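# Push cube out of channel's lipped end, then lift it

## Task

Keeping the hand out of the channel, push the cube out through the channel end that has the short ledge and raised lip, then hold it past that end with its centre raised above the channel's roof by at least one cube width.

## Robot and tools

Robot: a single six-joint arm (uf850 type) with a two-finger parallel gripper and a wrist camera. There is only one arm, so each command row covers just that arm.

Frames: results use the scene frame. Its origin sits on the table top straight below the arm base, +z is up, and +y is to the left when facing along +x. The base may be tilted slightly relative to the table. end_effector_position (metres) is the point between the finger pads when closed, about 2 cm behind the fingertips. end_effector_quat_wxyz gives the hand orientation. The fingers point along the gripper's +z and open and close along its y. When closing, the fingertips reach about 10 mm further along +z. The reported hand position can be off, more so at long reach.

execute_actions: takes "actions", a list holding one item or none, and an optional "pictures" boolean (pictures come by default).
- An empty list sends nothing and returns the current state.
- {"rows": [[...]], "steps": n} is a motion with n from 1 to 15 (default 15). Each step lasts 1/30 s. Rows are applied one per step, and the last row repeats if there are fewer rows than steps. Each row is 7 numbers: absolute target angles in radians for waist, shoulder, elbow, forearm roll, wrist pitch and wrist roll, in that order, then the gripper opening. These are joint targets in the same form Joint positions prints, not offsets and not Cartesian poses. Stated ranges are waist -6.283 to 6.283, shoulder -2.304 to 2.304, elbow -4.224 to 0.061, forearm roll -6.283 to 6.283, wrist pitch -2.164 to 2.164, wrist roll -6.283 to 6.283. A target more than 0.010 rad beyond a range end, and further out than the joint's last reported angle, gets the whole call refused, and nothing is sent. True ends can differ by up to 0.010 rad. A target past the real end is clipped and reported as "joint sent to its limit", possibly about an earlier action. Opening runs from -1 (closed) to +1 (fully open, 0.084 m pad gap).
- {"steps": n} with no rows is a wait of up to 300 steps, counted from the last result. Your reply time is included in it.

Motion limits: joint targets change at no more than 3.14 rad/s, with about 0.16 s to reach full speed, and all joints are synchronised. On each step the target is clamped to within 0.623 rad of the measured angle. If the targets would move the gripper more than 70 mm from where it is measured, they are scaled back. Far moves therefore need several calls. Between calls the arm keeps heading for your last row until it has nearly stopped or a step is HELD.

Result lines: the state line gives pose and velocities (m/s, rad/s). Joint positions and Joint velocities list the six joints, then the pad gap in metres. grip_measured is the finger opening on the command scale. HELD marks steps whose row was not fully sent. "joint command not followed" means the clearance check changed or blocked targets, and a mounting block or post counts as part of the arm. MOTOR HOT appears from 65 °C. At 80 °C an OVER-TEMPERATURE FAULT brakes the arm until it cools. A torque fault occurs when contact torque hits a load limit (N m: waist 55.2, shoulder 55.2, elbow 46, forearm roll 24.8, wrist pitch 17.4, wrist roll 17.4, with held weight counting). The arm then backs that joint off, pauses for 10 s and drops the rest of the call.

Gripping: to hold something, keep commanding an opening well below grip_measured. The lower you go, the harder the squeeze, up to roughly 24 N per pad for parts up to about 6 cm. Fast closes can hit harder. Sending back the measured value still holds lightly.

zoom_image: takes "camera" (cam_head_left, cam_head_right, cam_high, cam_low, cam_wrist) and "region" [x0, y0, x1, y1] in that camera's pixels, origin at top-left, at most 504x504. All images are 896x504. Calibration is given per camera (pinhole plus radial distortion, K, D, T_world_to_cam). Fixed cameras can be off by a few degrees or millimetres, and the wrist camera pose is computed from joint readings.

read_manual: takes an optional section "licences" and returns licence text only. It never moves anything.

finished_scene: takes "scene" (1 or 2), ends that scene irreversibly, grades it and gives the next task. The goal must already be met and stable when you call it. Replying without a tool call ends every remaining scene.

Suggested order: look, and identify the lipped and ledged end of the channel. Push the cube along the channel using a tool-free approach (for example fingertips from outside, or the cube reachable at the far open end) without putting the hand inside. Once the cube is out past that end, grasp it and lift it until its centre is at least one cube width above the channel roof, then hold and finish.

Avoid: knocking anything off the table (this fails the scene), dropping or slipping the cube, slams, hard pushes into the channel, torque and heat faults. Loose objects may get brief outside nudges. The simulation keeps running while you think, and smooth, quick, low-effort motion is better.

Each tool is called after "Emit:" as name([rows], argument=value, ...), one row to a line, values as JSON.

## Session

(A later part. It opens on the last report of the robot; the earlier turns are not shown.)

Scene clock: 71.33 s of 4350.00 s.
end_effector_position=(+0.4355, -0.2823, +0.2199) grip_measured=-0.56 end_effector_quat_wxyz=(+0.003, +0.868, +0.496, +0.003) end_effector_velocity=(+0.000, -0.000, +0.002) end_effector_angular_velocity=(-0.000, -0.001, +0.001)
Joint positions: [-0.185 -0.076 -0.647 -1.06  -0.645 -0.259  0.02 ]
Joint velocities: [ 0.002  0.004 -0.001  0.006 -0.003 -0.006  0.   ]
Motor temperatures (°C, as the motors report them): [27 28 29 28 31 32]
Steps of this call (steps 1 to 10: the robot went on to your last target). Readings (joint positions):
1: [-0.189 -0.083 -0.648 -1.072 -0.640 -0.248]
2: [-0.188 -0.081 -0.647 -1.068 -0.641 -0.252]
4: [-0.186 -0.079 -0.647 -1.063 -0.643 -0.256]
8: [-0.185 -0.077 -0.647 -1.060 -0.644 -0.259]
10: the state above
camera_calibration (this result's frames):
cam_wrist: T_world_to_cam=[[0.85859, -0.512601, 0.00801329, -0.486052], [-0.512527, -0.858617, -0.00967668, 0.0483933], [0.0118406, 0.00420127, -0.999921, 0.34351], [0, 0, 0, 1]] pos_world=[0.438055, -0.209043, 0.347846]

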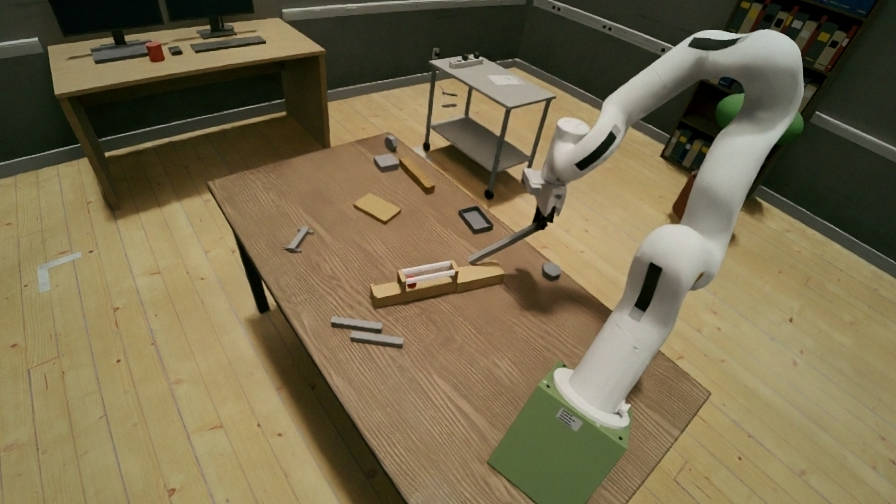

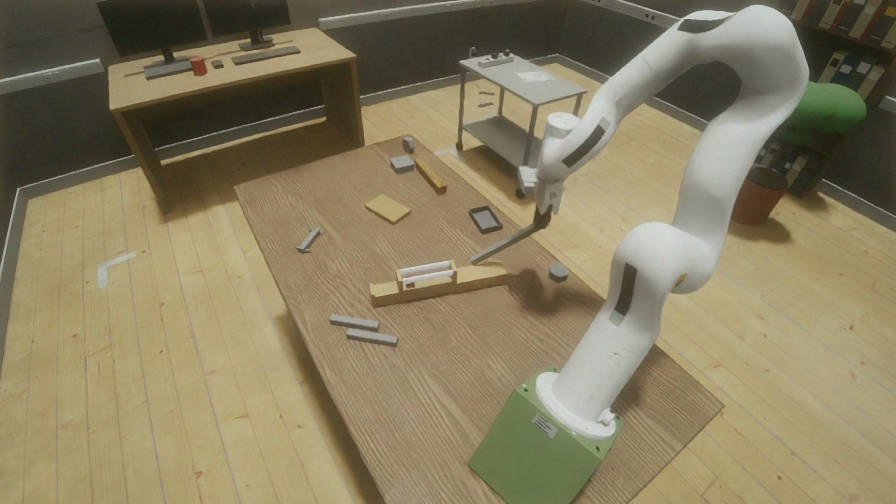

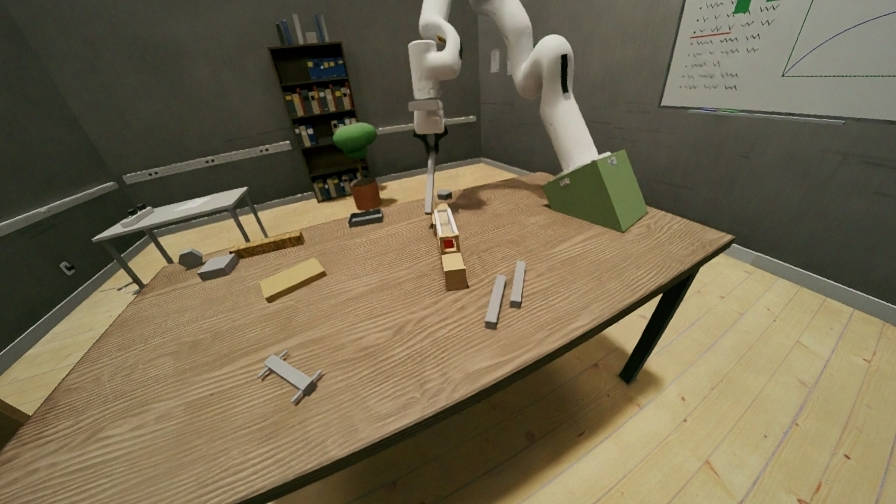

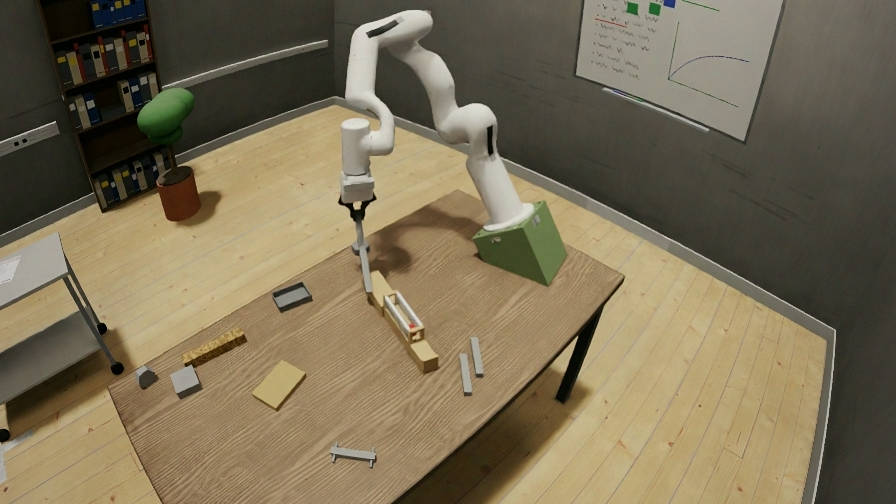

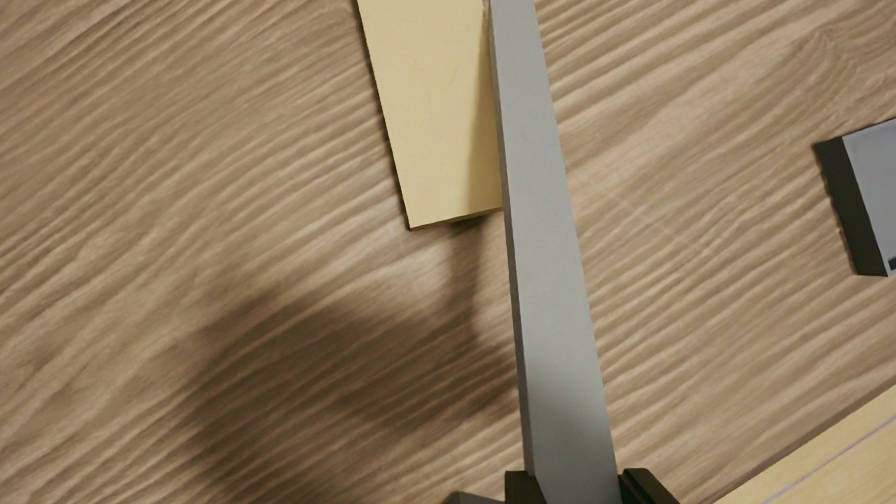

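Emit:
execute_actions([
  {"rows":[[-0.185,-0.076,-0.647,-1.059,-0.645,-0.32,-1],[-0.185,-0.076,-0.647,-1.059,-0.645,-0.32,-1],[-0.185,-0.076,-0.647,-1.059,-0.645,-0.38,-1],[-0.185,-0.076,-0.647,-1.059,-0.645,-0.38,-1],[-0.185,-0.076,-0.647,-1.059,-0.645,-0.43,-1],[-0.185,-0.076,-0.647,-1.059,-0.645,-0.43,-1],[-0.185,-0.076,-0.647,-1.059,-0.645,-0.484,-1]]},
], pictures=false)

Emit:
execute_actions([
  {"rows":[[-0.209,-0.12,-0.65,-1.13,-0.622,-0.425,-1],[-0.209,-0.12,-0.65,-1.13,-0.622,-0.425,-1],[-0.209,-0.12,-0.65,-1.13,-0.622,-0.425,-1],[-0.209,-0.12,-0.65,-1.13,-0.622,-0.425,-1],[-0.233,-0.164,-0.653,-1.2,-0.6,-0.366,-1],[-0.233,-0.164,-0.653,-1.2,-0.6,-0.366,-1],[-0.233,-0.164,-0.653,-1.2,-0.6,-0.366,-1],[-0.233,-0.164,-0.653,-1.2,-0.6,-0.366,-1],[-0.257,-0.208,-0.657,-1.27,-0.578,-0.307,-1],[-0.257,-0.208,-0.657,-1.27,-0.578,-0.307,-1],[-0.257,-0.208,-0.657,-1.27,-0.578,-0.307,-1],[-0.281,-0.252,-0.662,-1.345,-0.558,-0.245,-1]]},
], pictures=false)

Emit:
execute_actions([
  {"steps":10},
])

Scene clock: 82.70 s of 4350.00 s.
end_effector_position=(+0.4356, -0.2823, +0.2201) grip_measured=-0.48 end_effector_quat_wxyz=(+0.003, +0.810, +0.586, +0.003) end_effector_velocity=(-0.001, +0.000, -0.000) end_effector_angular_velocity=(-0.002, +0.002, +0.108)
Joint positions: [-0.185 -0.076 -0.647 -1.059 -0.645 -0.475  0.023]
Joint velocities: [ 0.    -0.001  0.     0.001 -0.002 -0.108  0.003]
Motor temperatures (°C, as the motors report them): [27 28 29 28 31 32]
Steps of this call (steps 1 to 30: the robot went on to your last target; steps 31 to 90: nothing new was sent; then 7.87 s passed at rest; steps 91 to 105: all 15 steps of this action). Readings (joint positions):
91: [-0.185 -0.076 -0.647 -1.059 -0.645 -0.260]
92: [-0.185 -0.076 -0.647 -1.059 -0.645 -0.266]
94: [-0.185 -0.076 -0.647 -1.059 -0.645 -0.291]
98: [-0.185 -0.076 -0.648 -1.059 -0.644 -0.377]
105: the state above

Scene clock: 83.20 s of 4350.00 s.
end_effector_position=(+0.4379, -0.2849, +0.1594) grip_measured=-0.42 end_effector_quat_wxyz=(+0.008, +0.807, +0.590, -0.004) end_effector_velocity=(-0.009, +0.005, -0.168) end_effector_angular_velocity=(+0.005, +0.027, +0.024)
Joint positions: [-0.261 -0.215 -0.658 -1.283 -0.576 -0.297  0.026]
Joint velocities: [-0.206 -0.379 -0.032 -0.615  0.173  0.503  0.011]
Motor temperatures (°C, as the motors report them): [27 28 29 28 31 32]
Steps of this call (steps 1 to 15: all 15 steps of this action). Readings (joint positions):
1: [-0.185 -0.076 -0.647 -1.059 -0.645 -0.478]
2: [-0.187 -0.079 -0.648 -1.064 -0.643 -0.475]
4: [-0.195 -0.095 -0.649 -1.090 -0.635 -0.456]
8: [-0.216 -0.133 -0.651 -1.150 -0.616 -0.407]
15: the state above

Scene clock: 83.53 s of 4350.00 s.
end_effector_position=(+0.4374, -0.2841, +0.1434) grip_measured=-0.40 end_effector_quat_wxyz=(+0.007, +0.807, +0.590, -0.003) end_effector_velocity=(+0.000, +0.000, -0.004) end_effector_angular_velocity=(+0.001, -0.001, -0.001)
Joint positions: [-0.28  -0.251 -0.662 -1.343 -0.559 -0.246  0.027]
Joint velocities: [-0.006 -0.01  -0.002 -0.016  0.005  0.014  0.   ]
Motor temperatures (°C, as the motors report them): [27 28 29 28 31 32]
Steps of this call (steps 1 to 10: the robot went on to your last target). Readings (joint positions):
1: [-0.267 -0.226 -0.659 -1.301 -0.571 -0.282]
2: [-0.272 -0.234 -0.660 -1.315 -0.567 -0.270]
4: [-0.277 -0.244 -0.661 -1.331 -0.562 -0.257]
8: [-0.280 -0.250 -0.662 -1.342 -0.559 -0.247]
10: the state above
camera_calibration (this result's frames):
cam_wrist: T_world_to_cam=[[0.951533, -0.307471, 0.00680238, -0.470225], [-0.307513, -0.951524, 0.00620029, -0.0712621], [0.00456621, -0.0079916, -0.999958, 0.26681], [0, 0, 0, 1]] pos_world=[0.424302, -0.210256, 0.270439]

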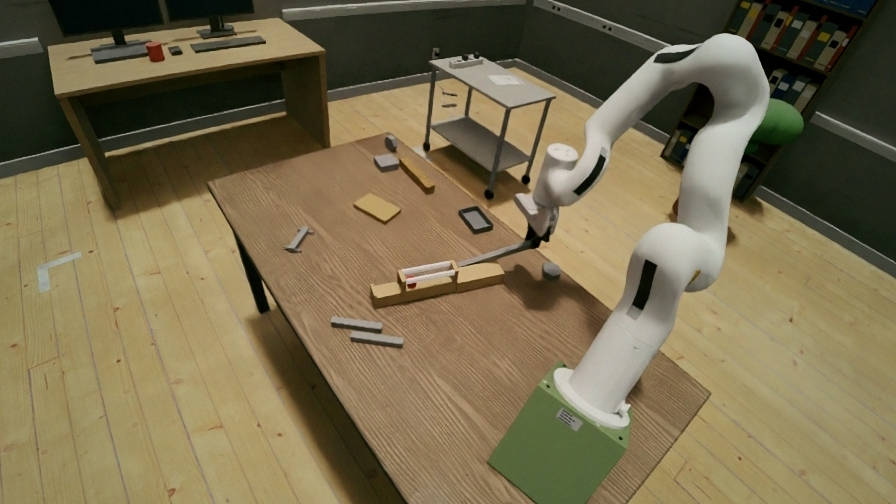

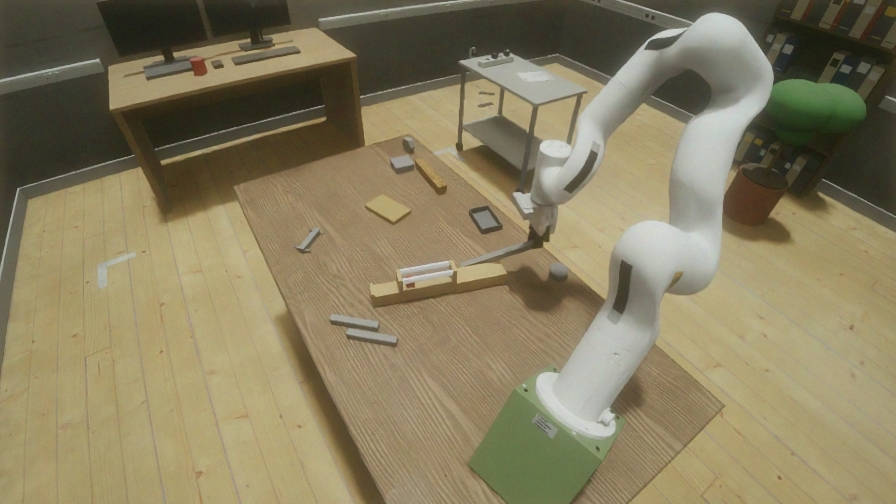

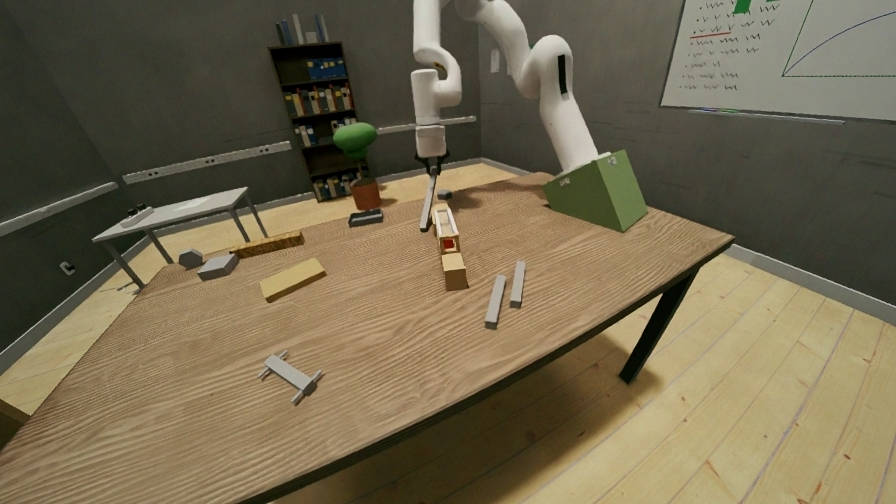

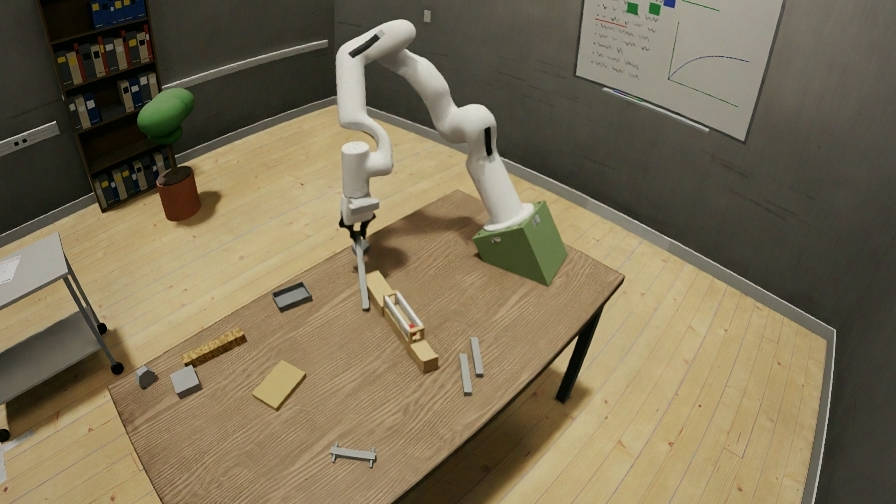

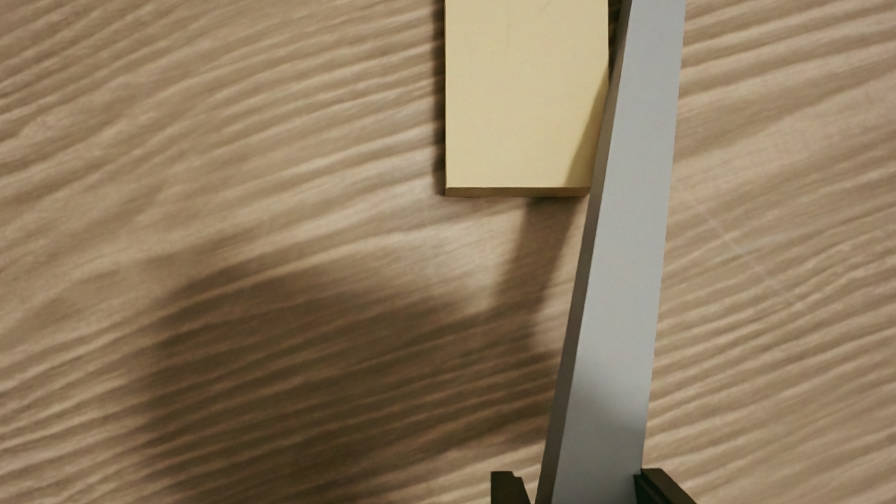

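Emit:
execute_actions([
  {"rows":[[-0.281,-0.252,-0.662,-1.345,-0.558,-0.1,-1]],"steps":10},
], pictures=false)

Emit:
execute_actions([
  {"rows":[[-0.25,-0.32,-0.74,-1.305,-0.57,-0.135,-1],[-0.25,-0.32,-0.74,-1.305,-0.57,-0.135,-1],[-0.25,-0.32,-0.74,-1.305,-0.57,-0.135,-1],[-0.25,-0.32,-0.74,-1.305,-0.57,-0.135,-1],[-0.22,-0.385,-0.815,-1.265,-0.582,-0.17,-1],[-0.22,-0.385,-0.815,-1.265,-0.582,-0.17,-1],[-0.22,-0.385,-0.815,-1.265,-0.582,-0.17,-1],[-0.22,-0.385,-0.815,-1.265,-0.582,-0.17,-1],[-0.19,-0.45,-0.89,-1.225,-0.595,-0.205,-1],[-0.19,-0.45,-0.89,-1.225,-0.595,-0.205,-1],[-0.19,-0.45,-0.89,-1.225,-0.595,-0.205,-1],[-0.16,-0.514,-0.97,-1.188,-0.607,-0.239,-1]]},
], pictures=false)

Emit:
execute_actions([
  {"rows":[[-0.16,-0.514,-0.97,-1.188,-0.607,-0.239,-1],[-0.16,-0.514,-0.97,-1.188,-0.607,-0.239,-1],[-0.16,-0.514,-0.97,-1.188,-0.607,-0.239,-1],[-0.16,-0.514,-0.97,-1.188,-0.607,-0.239,-1],[-0.16,-0.514,-0.97,-1.188,-0.607,-0.239,-1],[-0.213,-0.619,-1.006,-1.333,-0.571,-0.125,-1]]},
], pictures=false)

Emit:
execute_actions([
  {"rows":[[-0.266,-0.724,-1.042,-1.479,-0.535,-0.011,-1]]},
], pictures=false)

Emit:
execute_actions([
  {"rows":[[-0.266,-0.724,-1.042,-1.479,-0.535,-0.011,0]],"steps":10},
])

Scene clock: 103.77 s of 4350.00 s.
end_effector_position=(+0.4368, -0.2837, +0.1427) grip_measured=-0.47 end_effector_quat_wxyz=(+0.006, +0.845, +0.535, -0.003) end_effector_velocity=(+0.002, -0.002, +0.001) end_effector_angular_velocity=(-0.003, -0.005, -0.122)
Joint positions: [-0.281 -0.252 -0.661 -1.345 -0.558 -0.11   0.023]
Joint velocities: [ 0.     0.001 -0.004 -0.001 -0.002  0.12  -0.007]
Motor temperatures (°C, as the motors report them): [27 28 29 28 31 32]
Steps of this call (steps 1 to 30: the robot went on to your last target; steps 31 to 90: nothing new was sent; then 16.90 s passed at rest; steps 91 to 100: all 10 steps of this action). Readings (joint positions):
91: [-0.281 -0.252 -0.662 -1.345 -0.558 -0.245]
92: [-0.281 -0.252 -0.662 -1.345 -0.558 -0.239]
94: [-0.281 -0.252 -0.662 -1.345 -0.558 -0.195]
98: [-0.281 -0.252 -0.661 -1.345 -0.558 -0.122]
100: the state above

Scene clock: 104.27 s of 4350.00 s.
end_effector_position=(+0.5282, -0.2458, +0.1328) grip_measured=-0.56 end_effector_quat_wxyz=(+0.004, +0.829, +0.559, +0.000) end_effector_velocity=(+0.250, +0.133, -0.020) end_effector_angular_velocity=(+0.038, -0.043, +0.172)
Joint positions: [-0.186 -0.459 -0.902 -1.221 -0.596 -0.21   0.02 ]
Joint velocities: [ 0.262 -0.55  -0.67   0.32  -0.09  -0.282  0.   ]
Motor temperatures (°C, as the motors report them): [27 28 29 28 31 32]
Steps of this call (steps 1 to 15: all 15 steps of this action). Readings (joint positions):
1: [-0.281 -0.252 -0.662 -1.345 -0.558 -0.107]
2: [-0.279 -0.257 -0.667 -1.342 -0.560 -0.107]
4: [-0.268 -0.281 -0.695 -1.328 -0.564 -0.117]
8: [-0.242 -0.339 -0.760 -1.293 -0.574 -0.146]
15: the state above

Scene clock: 104.77 s of 4350.00 s.
end_effector_position=(+0.5547, -0.2344, +0.0808) grip_measured=-0.56 end_effector_quat_wxyz=(+0.006, +0.825, +0.566, +0.000) end_effector_velocity=(+0.010, +0.001, -0.032) end_effector_angular_velocity=(+0.001, -0.020, -0.003)
Joint positions: [-0.21  -0.613 -1.003 -1.324 -0.573 -0.133  0.02 ]
Joint velocities: [-0.029 -0.071 -0.036 -0.107  0.029  0.088 -0.   ]
Motor temperatures (°C, as the motors report them): [27 28 29 28 31 32]
Steps of this call (steps 1 to 15: all 15 steps of this action). Readings (joint positions):
1: [-0.178 -0.475 -0.923 -1.211 -0.599 -0.218]
2: [-0.172 -0.488 -0.938 -1.204 -0.601 -0.225]
4: [-0.165 -0.502 -0.955 -1.195 -0.604 -0.232]
8: [-0.170 -0.527 -0.974 -1.213 -0.599 -0.218]
15: the state above

Scene clock: 105.27 s of 4350.00 s.
end_effector_position=(+0.5522, -0.2322, +0.0252) grip_measured=-0.56 end_effector_quat_wxyz=(+0.003, +0.824, +0.566, +0.002) end_effector_velocity=(+0.000, +0.001, -0.008) end_effector_angular_velocity=(+0.007, -0.001, -0.002)
Joint positions: [-0.265 -0.722 -1.041 -1.477 -0.536 -0.012  0.02 ]
Joint velocities: [-0.009 -0.016 -0.008 -0.017  0.01   0.014  0.   ]
Motor temperatures (°C, as the motors report them): [27 28 29 28 31 32]
Steps of this call (steps 1 to 15: all 15 steps of this action). Readings (joint positions):
1: [-0.211 -0.615 -1.004 -1.327 -0.573 -0.130]
2: [-0.213 -0.619 -1.006 -1.335 -0.570 -0.123]
4: [-0.229 -0.652 -1.019 -1.381 -0.559 -0.087]
8: [-0.259 -0.710 -1.036 -1.457 -0.540 -0.028]
15: the state above

Scene clock: 105.60 s of 4350.00 s.
end_effector_position=(+0.5522, -0.2321, +0.0240) grip_measured=-0.03 end_effector_quat_wxyz=(+0.003, +0.824, +0.566, +0.002) end_effector_velocity=(-0.001, +0.000, +0.001) end_effector_angular_velocity=(-0.002, +0.002, +0.001)
Joint positions: [-0.266 -0.724 -1.042 -1.479 -0.535 -0.011  0.043]
Joint velocities: [ 0.002  0.001  0.003  0.    -0.003  0.002  0.011]
Motor temperatures (°C, as the motors report them): [27 28 29 28 31 32]
Steps of this call (steps 1 to 10: all 10 steps of this action). Readings (joint positions):
1: [-0.265 -0.722 -1.041 -1.477 -0.536 -0.012]
2: [-0.265 -0.723 -1.042 -1.478 -0.536 -0.012]
4: [-0.266 -0.724 -1.042 -1.479 -0.534 -0.011]
8: [-0.266 -0.724 -1.042 -1.479 -0.534 -0.011]
10: the state above
camera_calibration (this result's frames):
cam_wrist: T_world_to_cam=[[0.931507, -0.363657, 0.00692367, -0.564659], [-0.363598, -0.931518, -0.00842135, 0.0501959], [0.009512, 0.00532711, -0.999941, 0.147606], [0, 0, 0, 1]] pos_world=[0.542831, -0.15937, 0.151929]

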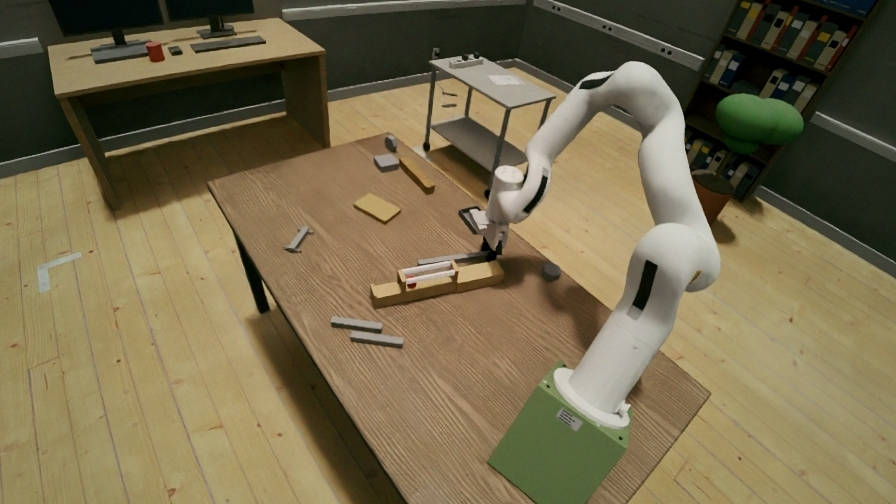

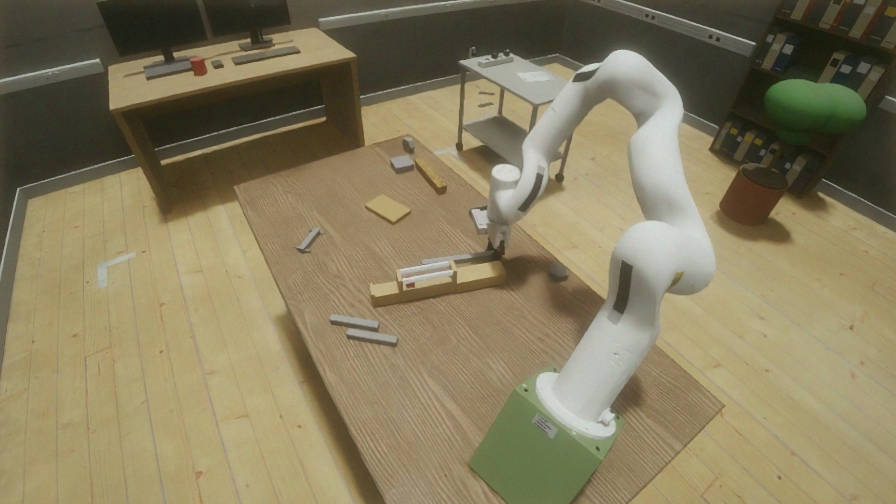

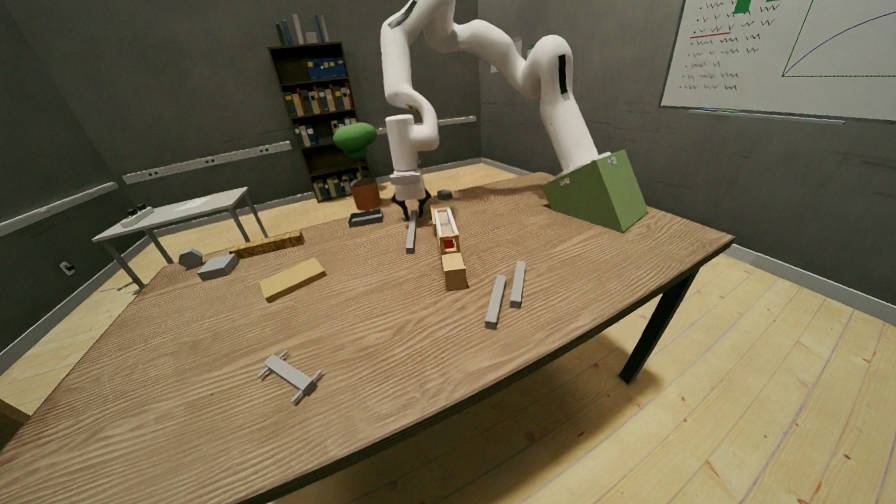

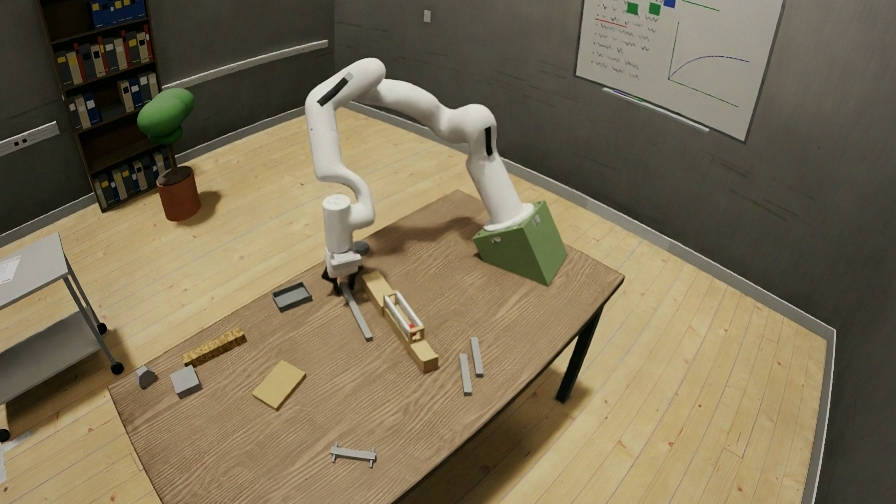

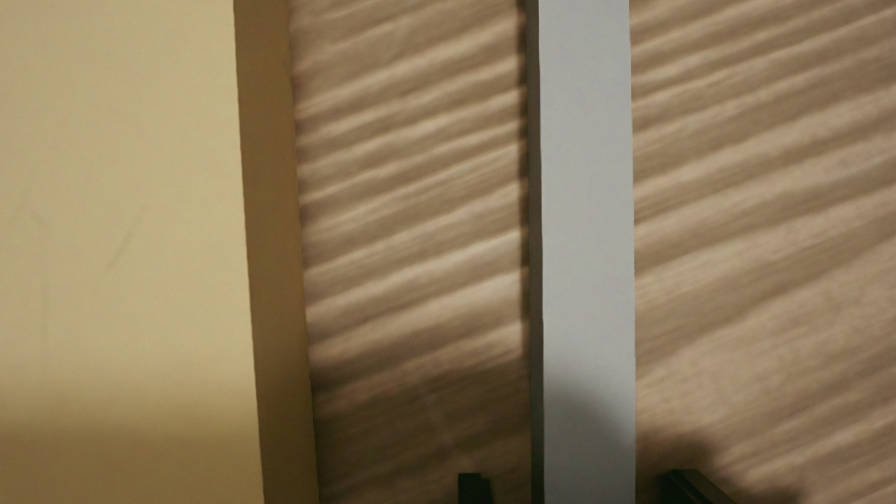

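Emit:
execute_actions([
  {"rows":[[-0.11,-0.868,-1.163,-1.38,-0.578,0.047,0]]},
], pictures=false)

Emit:
execute_actions([
  {"rows":[[-0.11,-0.868,-1.163,-1.38,-0.578,0.047,-0.3],[-0.11,-0.868,-1.163,-1.38,-0.578,0.047,-0.4],[-0.11,-0.868,-1.163,-1.38,-0.578,0.047,-1]]},
], pictures=false)

Emit:
execute_actions([
  {"rows":[[-0.007,-0.668,-1.095,-1.11,-0.653,-0.163,-1]]},
], pictures=false)

Emit:
execute_actions([
  {"rows":[[-0.13,-0.405,-0.71,-1.39,-0.575,-0.025,-1]]},
], pictures=false)

Emit:
execute_actions([
  {"steps":12},
])

Scene clock: 116.27 s of 4350.00 s.
end_effector_position=(+0.5899, -0.1395, +0.0247) grip_measured=-0.01 end_effector_quat_wxyz=(+0.003, +0.824, +0.566, +0.003) end_effector_velocity=(+0.006, +0.016, +0.000) end_effector_angular_velocity=(-0.004, +0.000, -0.005)
Joint positions: [-0.113 -0.865 -1.161 -1.382 -0.577  0.046  0.044]
Joint velocities: [ 0.027 -0.026 -0.025  0.02  -0.011  0.012 -0.   ]
Motor temperatures (°C, as the motors report them): [27 28 29 28 31 32]
Steps of this call (steps 1 to 15: the robot went on to your last target; steps 16 to 90: nothing new was sent; then 7.17 s passed at rest; steps 91 to 105: all 15 steps of this action). Readings (joint positions):
91: [-0.266 -0.724 -1.042 -1.479 -0.535 -0.011]
92: [-0.262 -0.729 -1.046 -1.475 -0.538 -0.009]
94: [-0.226 -0.762 -1.075 -1.453 -0.548 0.005]
98: [-0.149 -0.831 -1.131 -1.406 -0.566 0.032]
105: the state above

Scene clock: 116.77 s of 4350.00 s.
end_effector_position=(+0.5904, -0.1375, +0.0247) grip_measured=-0.56 end_effector_quat_wxyz=(+0.003, +0.824, +0.566, +0.003) end_effector_velocity=(-0.001, +0.001, -0.000) end_effector_angular_velocity=(+0.001, +0.001, +0.002)
Joint positions: [-0.11  -0.868 -1.163 -1.38  -0.578  0.047  0.02 ]
Joint velocities: [ 0.001 -0.001  0.002  0.     0.001  0.001 -0.   ]
Motor temperatures (°C, as the motors report them): [27 28 29 28 31 32]
Steps of this call (steps 1 to 15: all 15 steps of this action). Readings (joint positions):
1: [-0.113 -0.866 -1.161 -1.381 -0.578 0.046]
2: [-0.112 -0.866 -1.162 -1.381 -0.578 0.046]
4: [-0.111 -0.867 -1.162 -1.381 -0.578 0.047]
8: [-0.111 -0.868 -1.163 -1.380 -0.578 0.047]
15: the state above

Scene clock: 117.27 s of 4350.00 s.
end_effector_position=(+0.5907, -0.1383, +0.1313) grip_measured=-0.56 end_effector_quat_wxyz=(-0.000, +0.823, +0.567, +0.002) end_effector_velocity=(-0.011, +0.002, +0.023) end_effector_angular_velocity=(+0.006, +0.021, +0.009)
Joint positions: [-0.01  -0.673 -1.097 -1.117 -0.651 -0.158  0.02 ]
Joint velocities: [ 0.023  0.049  0.026  0.077 -0.023 -0.063 -0.   ]
Motor temperatures (°C, as the motors report them): [27 28 29 28 31 32]
Steps of this call (steps 1 to 15: all 15 steps of this action). Readings (joint positions):
1: [-0.110 -0.868 -1.163 -1.380 -0.578 0.047]
2: [-0.109 -0.864 -1.160 -1.374 -0.580 0.042]
4: [-0.092 -0.830 -1.146 -1.327 -0.593 0.004]
8: [-0.042 -0.737 -1.119 -1.204 -0.626 -0.089]
15: the state above

Scene clock: 117.77 s of 4350.00 s.
end_effector_position=(+0.4718, -0.2016, +0.1301) grip_measured=-0.56 end_effector_quat_wxyz=(+0.006, +0.808, +0.589, +0.003) end_effector_velocity=(-0.094, -0.027, +0.001) end_effector_angular_velocity=(+0.018, -0.010, +0.044)
Joint positions: [-0.123 -0.421 -0.732 -1.374 -0.58  -0.033  0.02 ]
Joint velocities: [-0.079  0.184  0.265 -0.195  0.06   0.098  0.   ]
Motor temperatures (°C, as the motors report them): [27 28 29 28 31 32]
Steps of this call (steps 1 to 15: all 15 steps of this action). Readings (joint positions):
1: [-0.009 -0.672 -1.096 -1.115 -0.651 -0.159]
2: [-0.011 -0.667 -1.090 -1.118 -0.649 -0.157]
4: [-0.026 -0.633 -1.041 -1.153 -0.638 -0.140]
8: [-0.070 -0.539 -0.904 -1.251 -0.614 -0.093]
15: the state above

Scene clock: 118.17 s of 4350.00 s.
end_effector_position=(+0.4643, -0.2038, +0.1303) grip_measured=-0.56 end_effector_quat_wxyz=(+0.005, +0.807, +0.590, +0.004) end_effector_velocity=(-0.002, -0.001, -0.000) end_effector_angular_velocity=(-0.000, +0.001, +0.001)
Joint positions: [-0.13  -0.405 -0.711 -1.39  -0.575 -0.025  0.02 ]
Joint velocities: [-0.002  0.003  0.005 -0.003  0.     0.001 -0.   ]
Motor temperatures (°C, as the motors report them): [27 28 29 28 31 32]
Steps of this call (steps 1 to 12: the robot went on to your last target). Readings (joint positions):
1: [-0.125 -0.416 -0.725 -1.379 -0.578 -0.031]
2: [-0.127 -0.412 -0.720 -1.382 -0.577 -0.029]
4: [-0.128 -0.409 -0.715 -1.386 -0.576 -0.027]
8: [-0.129 -0.406 -0.712 -1.389 -0.575 -0.025]
12: the state above
camera_calibration (this result's frames):
cam_wrist: T_world_to_cam=[[0.951009, -0.308904, 0.012632, -0.47187], [-0.308836, -0.951089, -0.00704015, 0.0159776], [0.0141889, 0.00279402, -0.999895, 0.251926], [0, 0, 0, 1]] pos_world=[0.450113, -0.13127, 0.257973]

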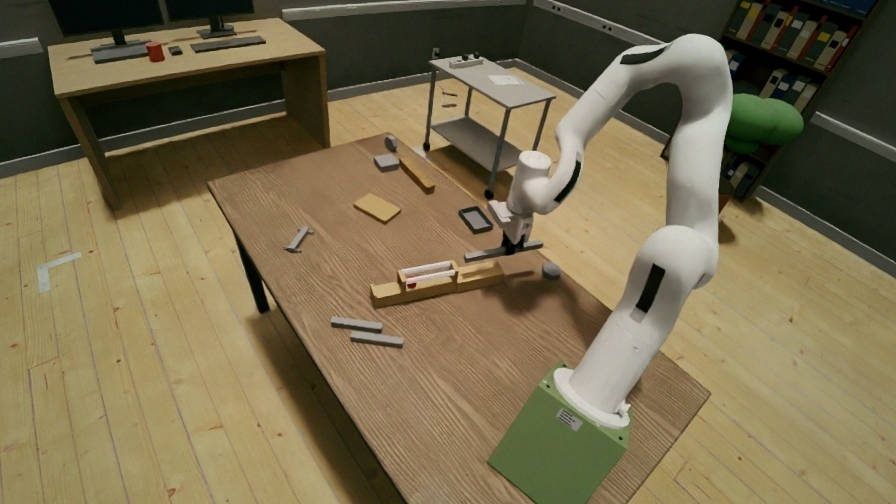

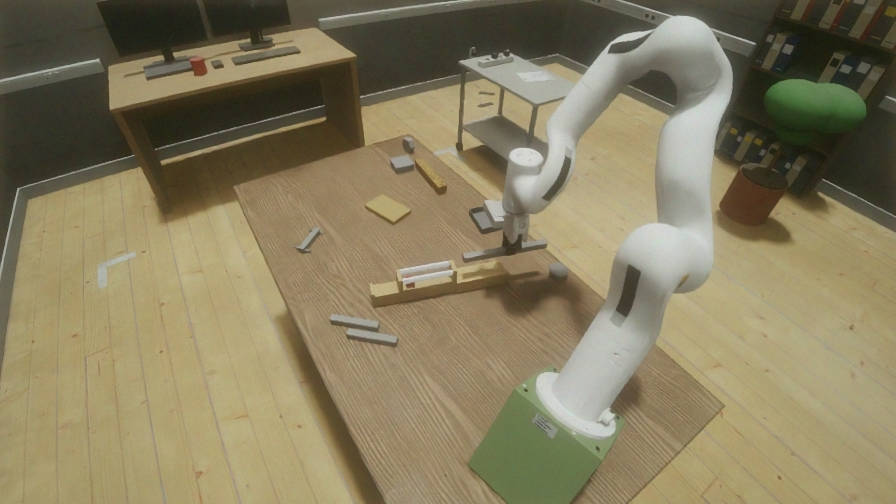

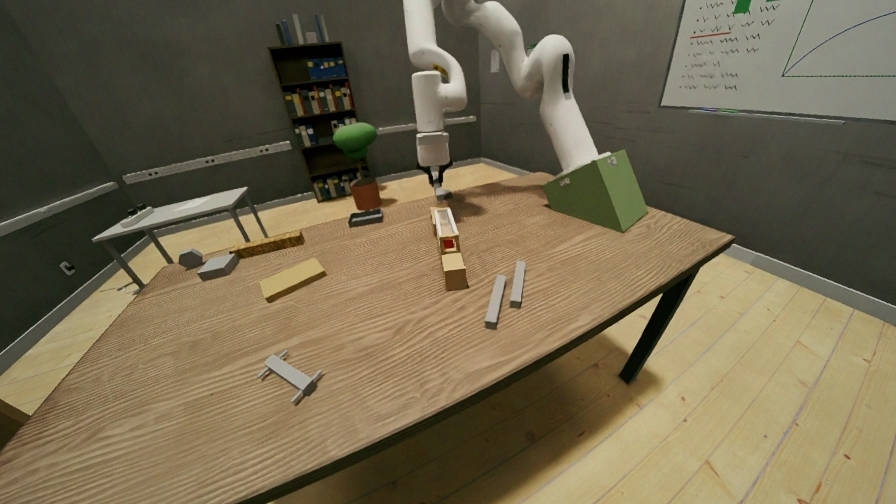

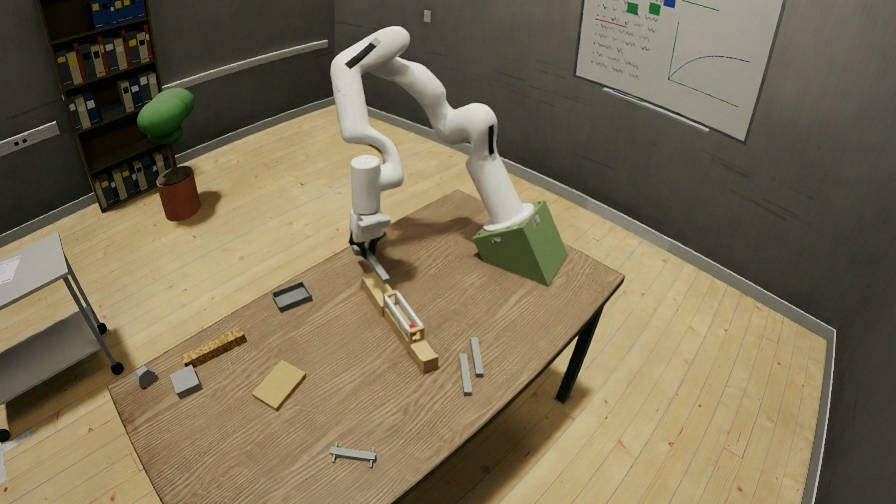

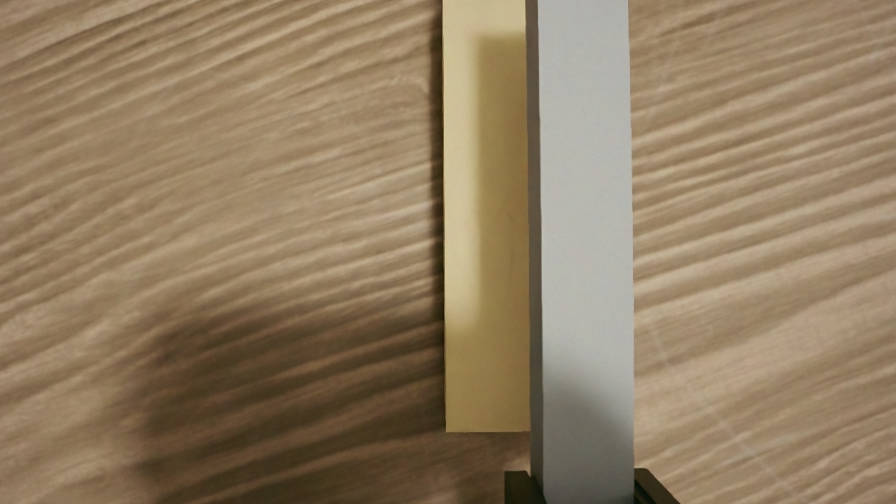

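Emit:
execute_actions([
  {"rows":[[-0.17,-0.48,-0.725,-1.506,-0.56,0.071,-1],[-0.17,-0.48,-0.725,-1.506,-0.56,0.071,-1],[-0.17,-0.48,-0.725,-1.506,-0.56,0.071,-1],[-0.17,-0.48,-0.725,-1.506,-0.56,0.071,-1],[-0.207,-0.55,-0.747,-1.622,-0.546,0.167,-1]]},
])

Scene clock: 122.77 s of 4350.00 s.
end_effector_position=(+0.4620, -0.2026, +0.0689) grip_measured=-0.56 end_effector_quat_wxyz=(+0.002, +0.808, +0.589, +0.002) end_effector_velocity=(+0.011, -0.001, -0.008) end_effector_angular_velocity=(-0.001, -0.025, -0.008)
Joint positions: [-0.205 -0.546 -0.746 -1.616 -0.547  0.162  0.02 ]
Joint velocities: [-0.009 -0.023 -0.019 -0.065  0.005  0.058  0.   ]
Motor temperatures (°C, as the motors report them): [27 28 29 28 31 32]
Steps of this call (steps 1 to 30: the robot went on to your last target; steps 31 to 90: nothing new was sent; then 1.10 s passed at rest; steps 91 to 105: all 15 steps of this action). Readings (joint positions):
91: [-0.130 -0.405 -0.710 -1.390 -0.575 -0.025]
92: [-0.132 -0.408 -0.711 -1.396 -0.574 -0.020]
94: [-0.145 -0.433 -0.716 -1.434 -0.569 0.012]
98: [-0.178 -0.496 -0.731 -1.533 -0.557 0.093]
105: the state above
camera_calibration (this result's frames):
cam_wrist: T_world_to_cam=[[0.950419, -0.310907, 0.00643556, -0.468266], [-0.31085, -0.950421, -0.00855241, 0.0171047], [0.00877549, 0.00612787, -0.999943, 0.193771], [0, 0, 0, 1]] pos_world=[0.448665, -0.130518, 0.19692]

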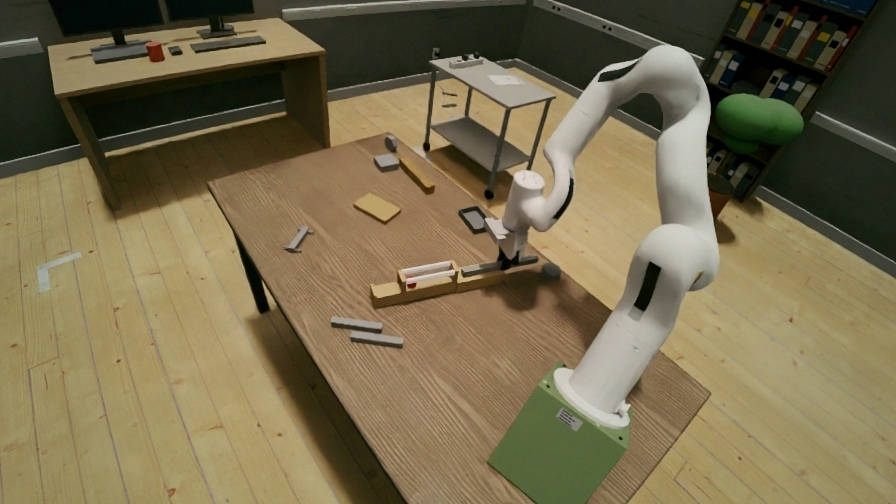

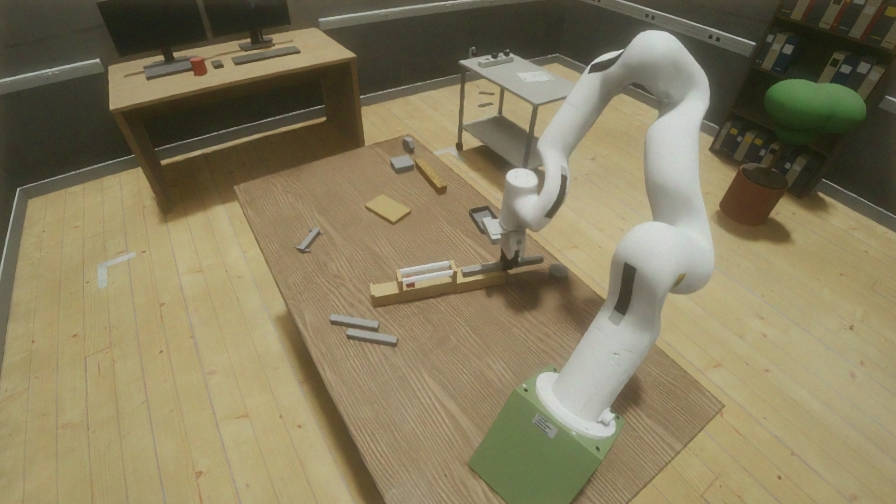

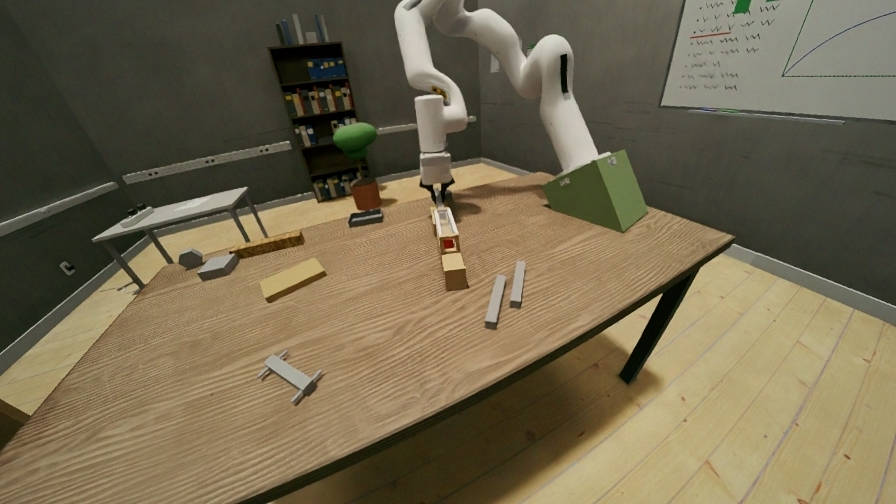

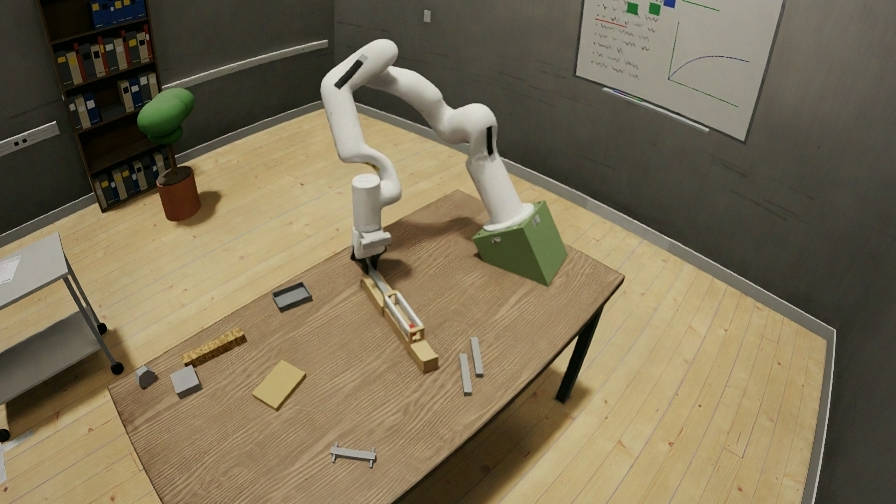

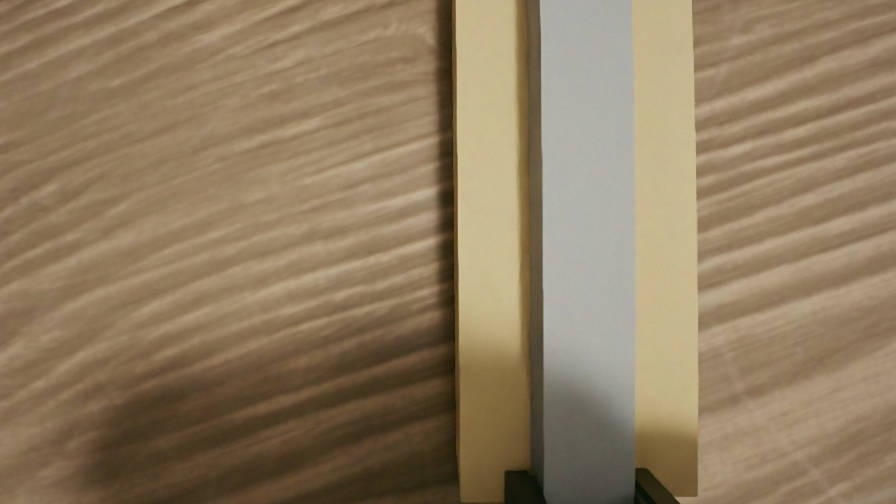

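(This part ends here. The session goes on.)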